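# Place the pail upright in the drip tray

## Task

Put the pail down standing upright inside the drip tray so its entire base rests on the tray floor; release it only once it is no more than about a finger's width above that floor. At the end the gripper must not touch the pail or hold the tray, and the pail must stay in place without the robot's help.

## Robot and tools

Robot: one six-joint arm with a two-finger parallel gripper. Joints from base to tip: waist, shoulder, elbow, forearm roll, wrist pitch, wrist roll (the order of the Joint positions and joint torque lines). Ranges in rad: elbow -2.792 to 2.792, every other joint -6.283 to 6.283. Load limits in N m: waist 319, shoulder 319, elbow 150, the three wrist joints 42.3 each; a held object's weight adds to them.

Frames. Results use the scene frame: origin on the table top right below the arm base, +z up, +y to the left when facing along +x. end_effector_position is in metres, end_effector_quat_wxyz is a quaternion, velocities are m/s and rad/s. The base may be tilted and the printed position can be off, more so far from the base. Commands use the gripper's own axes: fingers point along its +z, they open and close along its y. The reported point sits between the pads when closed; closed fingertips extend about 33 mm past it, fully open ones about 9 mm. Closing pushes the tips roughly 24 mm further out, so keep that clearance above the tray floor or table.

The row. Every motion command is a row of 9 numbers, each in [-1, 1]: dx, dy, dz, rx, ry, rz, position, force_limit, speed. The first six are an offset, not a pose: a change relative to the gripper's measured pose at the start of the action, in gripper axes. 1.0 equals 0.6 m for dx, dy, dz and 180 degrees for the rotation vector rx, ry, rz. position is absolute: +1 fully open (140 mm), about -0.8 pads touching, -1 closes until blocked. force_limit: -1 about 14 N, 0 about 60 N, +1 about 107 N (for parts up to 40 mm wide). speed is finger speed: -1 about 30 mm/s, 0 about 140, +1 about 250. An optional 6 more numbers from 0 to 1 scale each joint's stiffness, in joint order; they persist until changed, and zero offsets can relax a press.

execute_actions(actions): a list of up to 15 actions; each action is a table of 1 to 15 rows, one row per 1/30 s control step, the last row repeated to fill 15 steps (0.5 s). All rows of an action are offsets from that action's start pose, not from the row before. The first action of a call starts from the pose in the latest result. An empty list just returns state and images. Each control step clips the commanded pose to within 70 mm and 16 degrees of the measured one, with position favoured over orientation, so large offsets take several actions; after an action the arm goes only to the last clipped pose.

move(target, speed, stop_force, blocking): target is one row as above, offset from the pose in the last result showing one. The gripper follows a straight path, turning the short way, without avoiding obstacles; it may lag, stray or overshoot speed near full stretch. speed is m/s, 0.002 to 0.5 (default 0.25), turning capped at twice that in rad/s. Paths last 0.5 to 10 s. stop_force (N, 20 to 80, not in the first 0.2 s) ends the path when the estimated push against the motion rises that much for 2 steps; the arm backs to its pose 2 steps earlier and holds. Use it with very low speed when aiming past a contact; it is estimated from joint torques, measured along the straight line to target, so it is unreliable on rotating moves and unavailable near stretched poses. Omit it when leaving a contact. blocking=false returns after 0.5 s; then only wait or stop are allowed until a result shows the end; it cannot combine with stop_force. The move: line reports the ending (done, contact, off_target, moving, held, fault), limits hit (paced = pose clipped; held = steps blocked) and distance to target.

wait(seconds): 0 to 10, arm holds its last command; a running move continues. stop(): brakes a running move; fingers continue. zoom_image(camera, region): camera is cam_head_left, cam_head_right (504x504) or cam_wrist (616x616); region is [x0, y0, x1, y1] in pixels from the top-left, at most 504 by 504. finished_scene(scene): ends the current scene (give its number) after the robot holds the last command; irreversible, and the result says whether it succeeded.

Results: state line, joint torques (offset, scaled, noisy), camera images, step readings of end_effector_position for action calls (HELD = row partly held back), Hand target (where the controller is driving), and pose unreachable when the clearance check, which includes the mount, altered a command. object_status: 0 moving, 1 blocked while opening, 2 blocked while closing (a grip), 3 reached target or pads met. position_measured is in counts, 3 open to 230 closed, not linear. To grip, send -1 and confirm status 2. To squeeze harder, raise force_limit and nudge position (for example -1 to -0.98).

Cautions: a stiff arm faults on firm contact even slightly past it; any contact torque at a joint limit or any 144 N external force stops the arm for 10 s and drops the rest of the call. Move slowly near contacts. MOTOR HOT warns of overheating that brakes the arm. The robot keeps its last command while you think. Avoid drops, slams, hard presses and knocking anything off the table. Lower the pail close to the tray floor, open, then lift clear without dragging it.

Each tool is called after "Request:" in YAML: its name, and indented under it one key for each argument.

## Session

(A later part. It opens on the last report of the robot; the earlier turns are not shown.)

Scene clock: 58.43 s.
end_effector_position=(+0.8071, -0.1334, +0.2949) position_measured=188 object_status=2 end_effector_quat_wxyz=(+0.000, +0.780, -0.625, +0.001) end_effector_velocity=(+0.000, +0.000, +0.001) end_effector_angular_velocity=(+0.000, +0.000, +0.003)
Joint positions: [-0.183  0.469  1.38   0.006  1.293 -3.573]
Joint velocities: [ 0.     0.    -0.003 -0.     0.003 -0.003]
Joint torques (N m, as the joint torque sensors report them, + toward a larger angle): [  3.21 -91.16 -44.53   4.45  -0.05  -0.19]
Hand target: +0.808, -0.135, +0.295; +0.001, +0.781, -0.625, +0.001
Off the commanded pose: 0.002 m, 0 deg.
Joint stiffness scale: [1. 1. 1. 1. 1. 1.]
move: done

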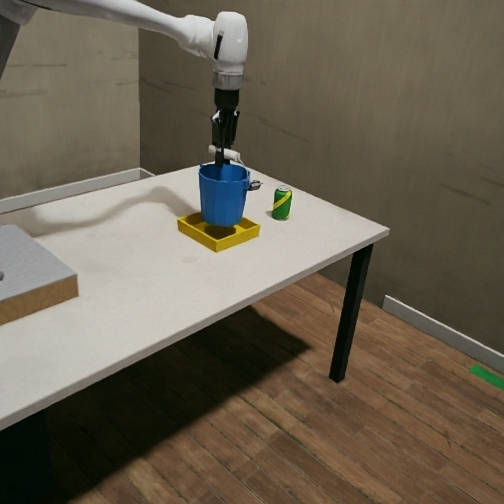

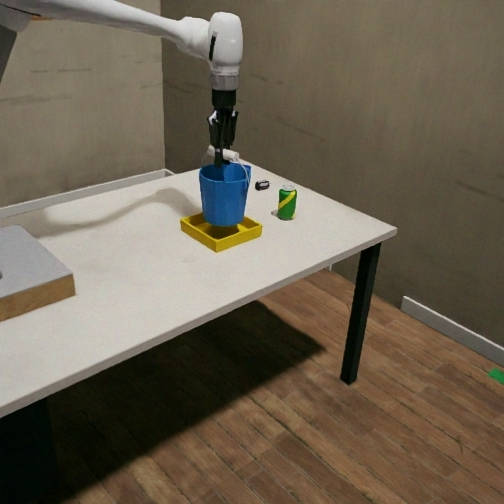

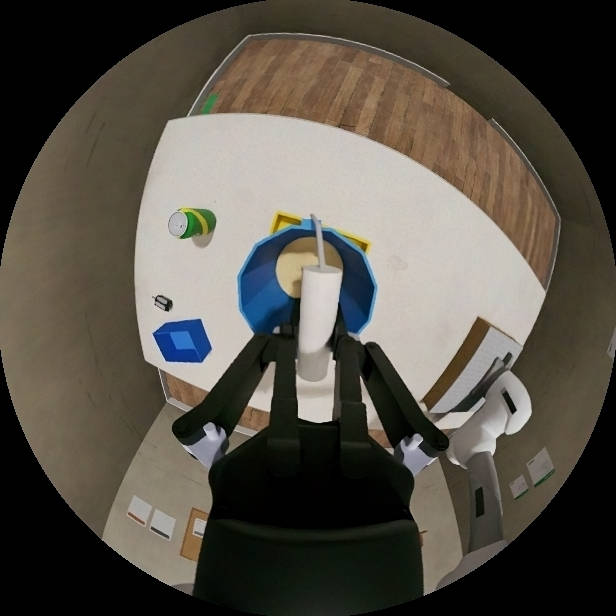

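Request:
zoom_image:
  camera: "cam_wrist"
  region: [250, 190, 390, 290]

Request:
zoom_image:
  camera: "cam_head_left"
  region: [165, 130, 285, 260]

Request:
zoom_image:
  camera: "cam_head_right"
  region: [165, 130, 285, 260]

Region (250, 190, 390, 290) of cam_wrist's 616x616 image, scaled by 3.600, with more detail than that image has; it fills the top 360 rows of this view, and the rest is white.

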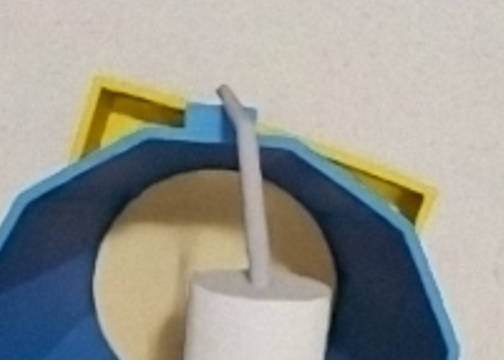

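Region (165, 130, 285, 260) of cam_head_left's 504x504 image, scaled by 3.877, with more detail than that image has; it fills the left 465 columns of this view, and the rest is white.

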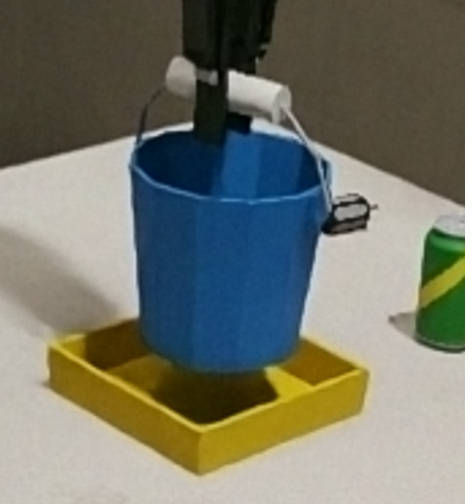

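Region (165, 130, 285, 260) of cam_head_right's 504x504 image, scaled by 3.877, with more detail than that image has; it fills the left 465 columns of this view, and the rest is white.

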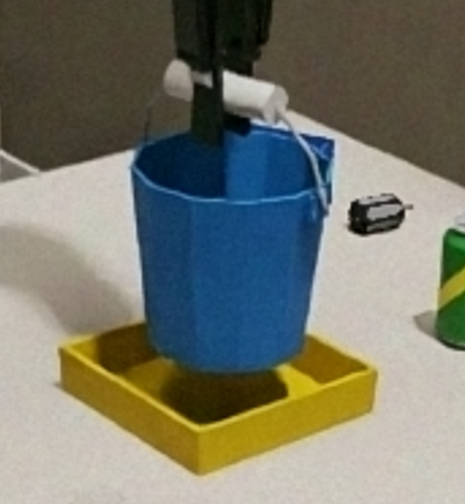

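Request:
execute_actions:
  actions:
    - [[0,0,0.0006,0,0,0,-1,0.6,0],[-0.0001,-0.0003,0.004,0,0,0,-1,0.6,0],[-0.0002,-0.0009,0.0117,0,0,0,-1,0.6,0],[-0.0004,-0.0017,0.0236,0,0,0,-1,0.6,0],[-0.0006,-0.0029,0.039,0,0,0,-1,0.6,0],[-0.0009,-0.0042,0.0562,0,0,0,-1,0.6,0],[-0.0011,-0.0054,0.0733,0,0,0,-1,0.6,0],[-0.0013,-0.0066,0.0887,0,0,0,-1,0.6,0],[-0.0015,-0.0074,0.1007,0,0,0,-1,0.6,0],[-0.0016,-0.008,0.1084,0,0,0,-1,0.6,0],[-0.0017,-0.0083,0.1117,0,0,0,-1,0.6,0],[-0.0017,-0.0083,0.1123,0,0,0,-1,0.6,0],[-0.0017,-0.0083,0.1123,0,0,0,-1,0.6,0],[-0.0017,-0.0083,0.1123,0,0,0,-1,0.6,0],[-0.0017,-0.0083,0.1123,0,0,0,-1,0.6,0]]

Scene clock: 63.00 s.
end_effector_position=(+0.8111, -0.1330, +0.2333) position_measured=188 object_status=2 end_effector_quat_wxyz=(+0.001, +0.781, -0.625, +0.001) end_effector_velocity=(+0.007, -0.000, -0.039) end_effector_angular_velocity=(-0.002, -0.007, -0.000)
Joint positions: [-0.181  0.508  1.437  0.006  1.198 -3.572]
Joint velocities: [ 0.002  0.03   0.026 -0.    -0.063  0.002]
Joint torques (N m, as the joint torque sensors report them, + toward a larger angle): [   3.61 -106.37  -45.27    4.77    0.33   -0.03]
Hand target: +0.812, -0.131, +0.228; +0.000, +0.780, -0.625, +0.001
Off the commanded pose: 0.006 m, 0 deg.
Joint stiffness scale: [1. 1. 1. 1. 1. 1.]
Step readings (end_effector_position):
0: (+0.8071, -0.1334, +0.2950)
1: (+0.8071, -0.1334, +0.2950)
2: (+0.8071, -0.1334, +0.2950)
4: (+0.8074, -0.1335, +0.2938)
8: (+0.8098, -0.1337, +0.2727)
15: end_effector_position above

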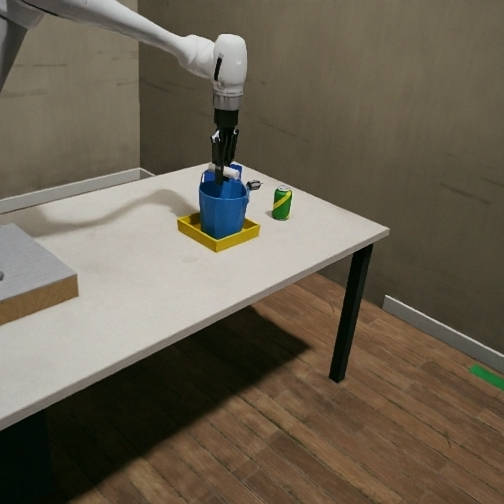

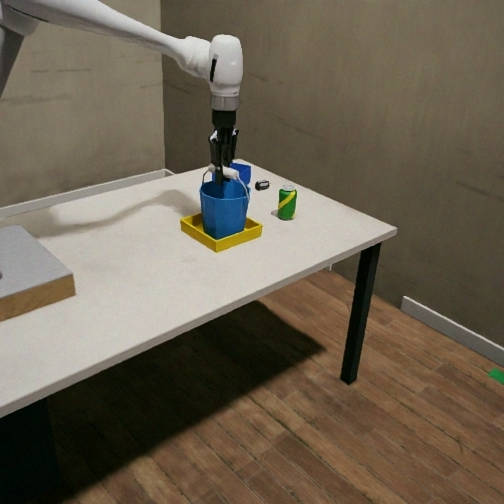

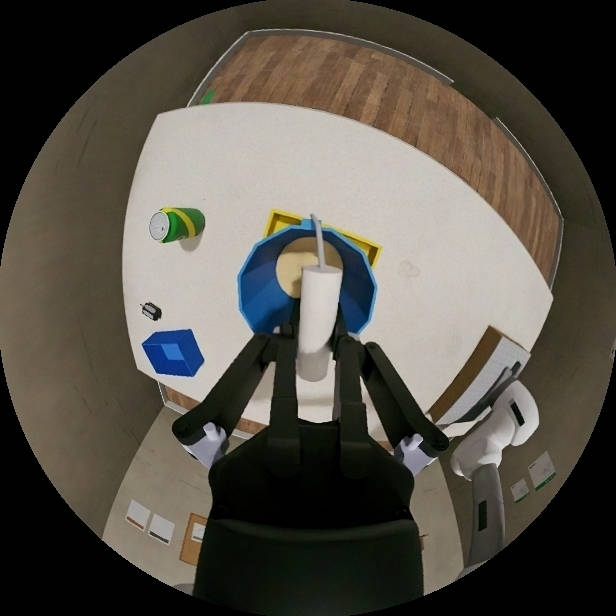

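Request:
execute_actions:
  actions: []

Scene clock: 63.10 s.
end_effector_position=(+0.8119, -0.1331, +0.2318) position_measured=188 object_status=2 end_effector_quat_wxyz=(+0.000, +0.781, -0.625, +0.002) end_effector_velocity=(+0.006, -0.001, -0.002) end_effector_angular_velocity=(-0.003, -0.016, -0.000)
Joint positions: [-0.181  0.509  1.438  0.006  1.194 -3.572]
Joint velocities: [ 0.     0.002  0.001  0.    -0.019  0.001]
Joint torques (N m, as the joint torque sensors report them, + toward a larger angle): [  2.64 -96.26 -43.49   4.1   -0.25  -0.13]
Hand target: +0.812, -0.131, +0.228; +0.000, +0.780, -0.625, +0.001
Off the commanded pose: 0.005 m, 0 deg.
Joint stiffness scale: [1. 1. 1. 1. 1. 1.]

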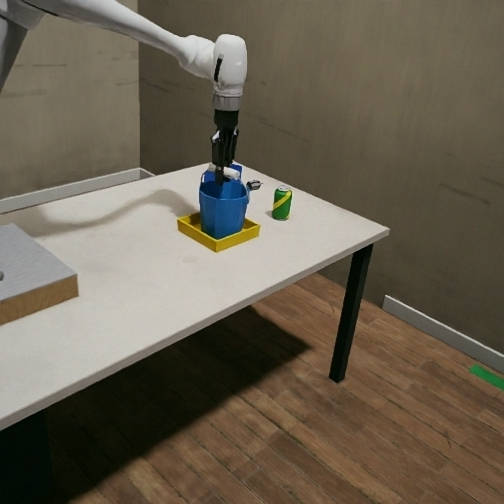

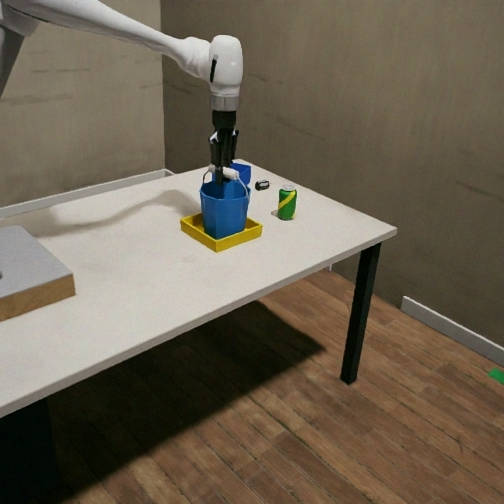

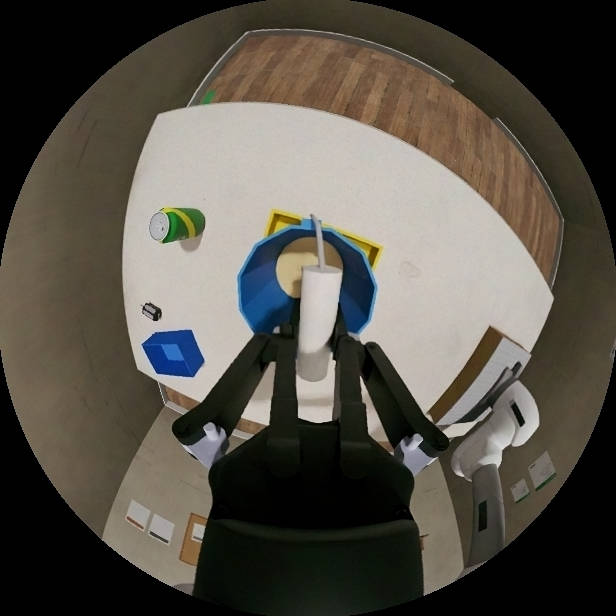

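I'll check the current state first, then release the pail.

Request:
execute_actions:
  actions: []

Scene clock: 63.80 s.
end_effector_position=(+0.8124, -0.1331, +0.2317) position_measured=188 object_status=2 end_effector_quat_wxyz=(-0.000, +0.781, -0.625, +0.003) end_effector_velocity=(+0.000, -0.000, +0.000) end_effector_angular_velocity=(-0.000, -0.000, +0.000)
Joint positions: [-0.181  0.509  1.438  0.006  1.193 -3.572]
Joint velocities: [-0. -0. -0.  0.  0. -0.]
Joint torques (N m, as the joint torque sensors report them, + toward a larger angle): [  2.45 -94.31 -42.9    4.46   0.07   0.25]
Hand target: +0.812, -0.131, +0.228; +0.000, +0.780, -0.625, +0.001
Off the commanded pose: 0.005 m, 0 deg.
Joint stiffness scale: [1. 1. 1. 1. 1. 1.]

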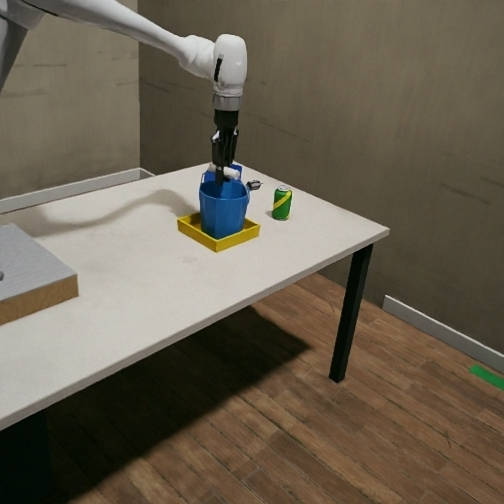

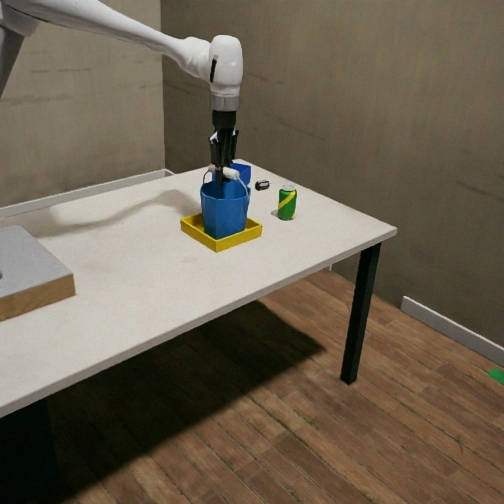

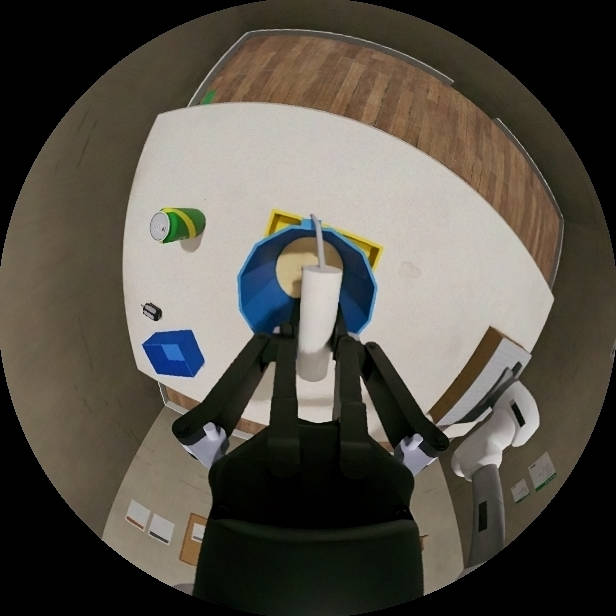

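Request:
zoom_image:
  camera: "cam_head_left"
  region: [160, 140, 280, 270]

Request:
zoom_image:
  camera: "cam_head_right"
  region: [160, 140, 280, 270]

Region (160, 140, 280, 270) of cam_head_left's 504x504 image, scaled by 3.877, with more detail than that image has; it fills the left 465 columns of this view, and the rest is white.

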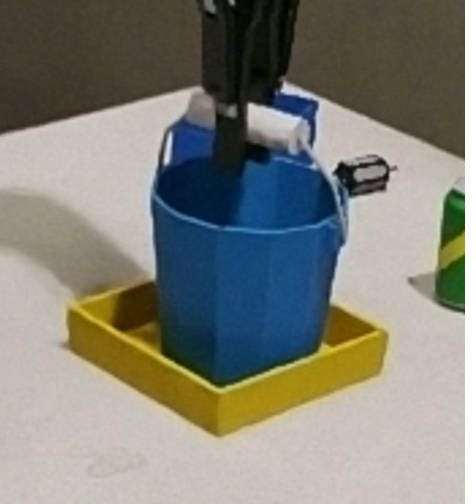

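Region (160, 140, 280, 270) of cam_head_right's 504x504 image, scaled by 3.877, with more detail than that image has; it fills the left 465 columns of this view, and the rest is white.

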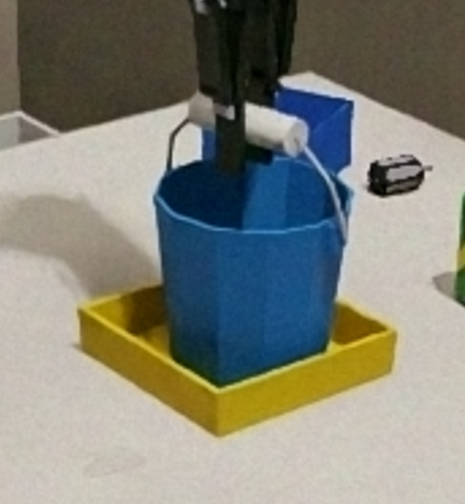

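Request:
execute_actions:
  actions:
    - [[0,0,0,0,0,0,0.4,0.6,0.6],[0,0,0,0,0,0,0.4,0.6,0.6],[0,0,0,0,0,0,0.4,0.6,0.6],[0,0,0,0,0,0,0.4,0.6,0.6],[0,0,-0.0007,0,0,0,0.4,0.6,0.6],[0,0,-0.0047,0,0,0,0.4,0.6,0.6],[0,0,-0.0135,0,0,0,0.4,0.6,0.6],[0,0,-0.027,0,0,0,0.4,0.6,0.6],[0,0,-0.0436,0,0,0,0.4,0.6,0.6],[0,0,-0.0614,0,0,0,0.4,0.6,0.6],[0,0,-0.078,0,0,0,0.4,0.6,0.6],[0,0,-0.0915,0,0,0,0.4,0.6,0.6],[0,0,-0.1003,0,0,0,0.4,0.6,0.6],[0,0,-0.1043,0,0,0,0.4,0.6,0.6],[0,0,-0.105,0,0,0,0.4,0.6,0.6]]

Scene clock: 66.47 s.
end_effector_position=(+0.8116, -0.1325, +0.2792) position_measured=78 object_status=0 end_effector_quat_wxyz=(-0.000, +0.781, -0.625, +0.002) end_effector_velocity=(+0.011, -0.002, +0.167) end_effector_angular_velocity=(-0.008, -0.041, +0.001)
Joint positions: [-0.181  0.483  1.389  0.006  1.269 -3.572]
Joint velocities: [-0.001 -0.085 -0.181  0.     0.225 -0.   ]
Joint torques (N m, as the joint torque sensors report them, + toward a larger angle): [  4.14 -73.48 -34.27   3.8   -0.07   0.09]
Hand target: +0.812, -0.133, +0.295; -0.000, +0.781, -0.625, +0.003
Off the commanded pose: 0.016 m, 0 deg.
Joint stiffness scale: [1. 1. 1. 1. 1. 1.]
Step readings (end_effector_position):
0: (+0.8124, -0.1331, +0.2317)
1: (+0.8124, -0.1331, +0.2317)
2: (+0.8124, -0.1331, +0.2317)
4: (+0.8124, -0.1331, +0.2317)
8: (+0.8120, -0.1330, +0.2333)
15: end_effector_position above

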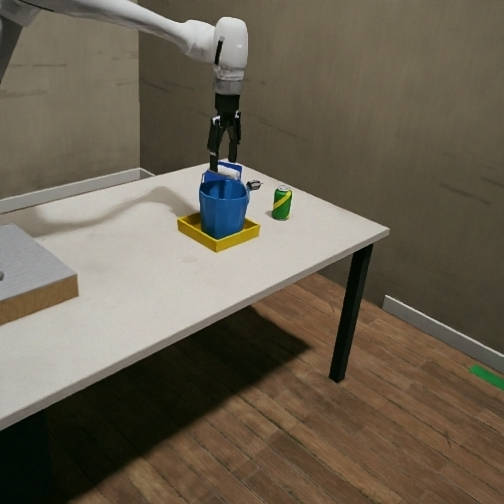

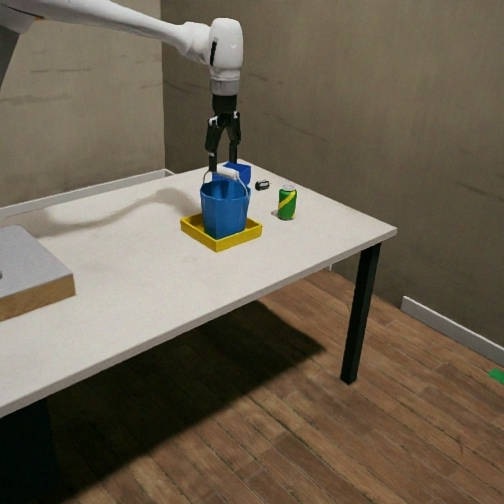

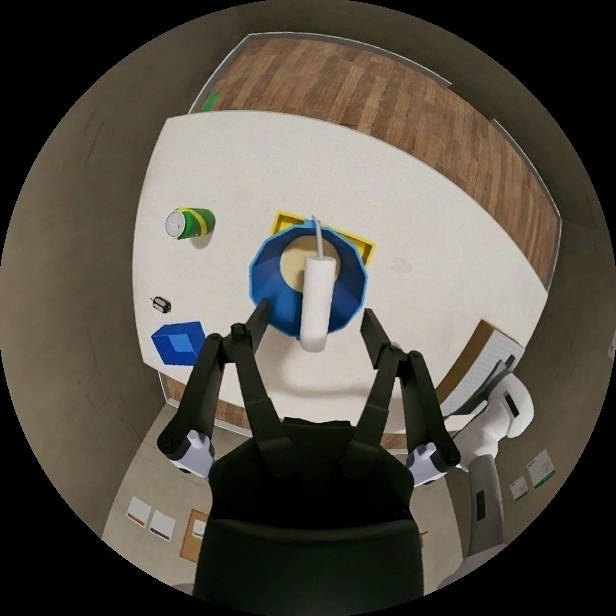

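The pail is released and the gripper is rising. I'll confirm the final state.

Request:
execute_actions:
  actions: []

Request:
zoom_image:
  camera: "cam_head_left"
  region: [160, 120, 290, 270]

Request:
zoom_image:
  camera: "cam_wrist"
  region: [200, 180, 420, 400]

Scene clock: 66.73 s.
end_effector_position=(+0.8116, -0.1324, +0.2904) position_measured=78 object_status=3 end_effector_quat_wxyz=(-0.000, +0.781, -0.625, +0.002) end_effector_velocity=(-0.003, +0.000, +0.001) end_effector_angular_velocity=(+0.002, +0.009, -0.001)
Joint positions: [-0.181  0.478  1.376  0.006  1.287 -3.572]
Joint velocities: [-0.001 -0.    -0.001 -0.     0.01   0.   ]
Joint torques (N m, as the joint torque sensors report them, + toward a larger angle): [  3.15 -88.77 -41.25   4.31  -0.61   0.  ]
Hand target: +0.812, -0.133, +0.295; -0.000, +0.781, -0.625, +0.003
Off the commanded pose: 0.004 m, 0 deg.
Joint stiffness scale: [1. 1. 1. 1. 1. 1.]

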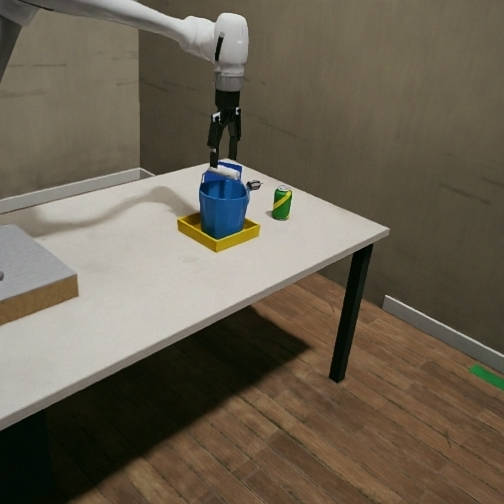

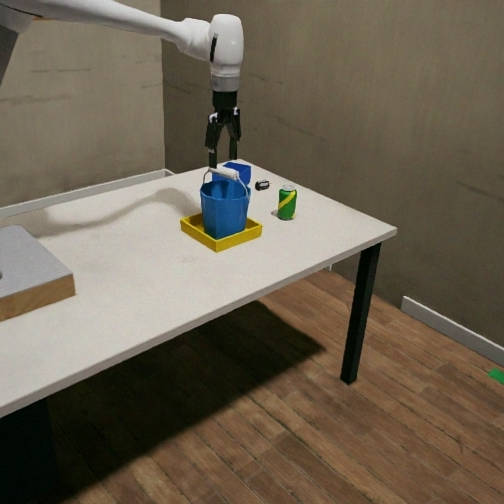

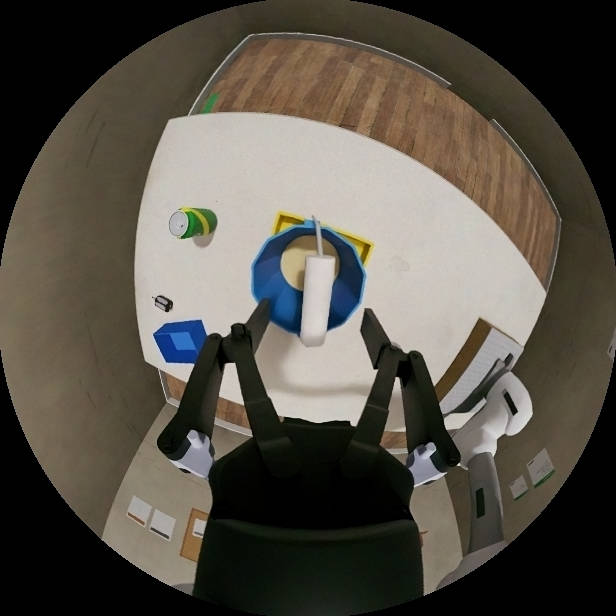

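Region (160, 120, 290, 270) of cam_head_left's 504x504 image, scaled by 3.360, with more detail than that image has; it fills the left 437 columns of this view, and the rest is white.

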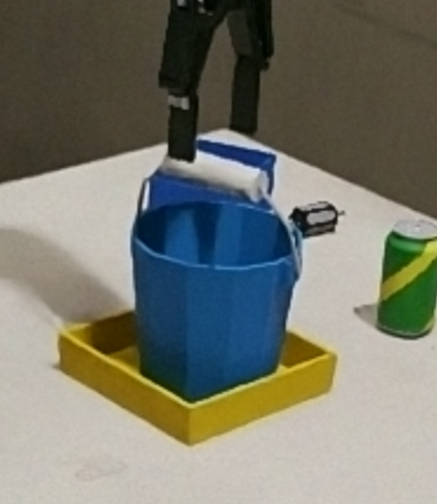

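Region (200, 180, 420, 400) of cam_wrist's 616x616 image, scaled by 2.291, with more detail than that image has.

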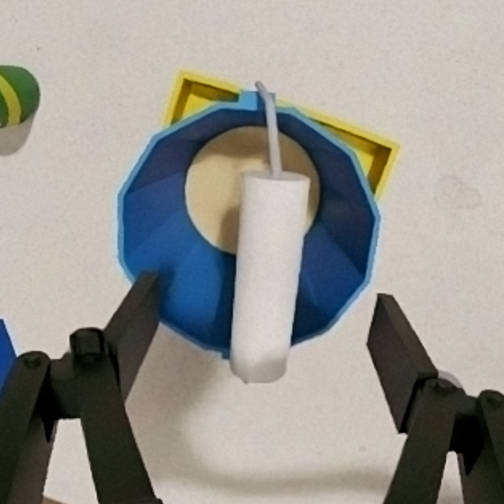

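The pail is standing upright on the tray floor. The fingers are open and above the handle, so nothing is touching it. Ending the scene.

Request:
finished_scene:
  scene: 2

The scene is finished: the task was done.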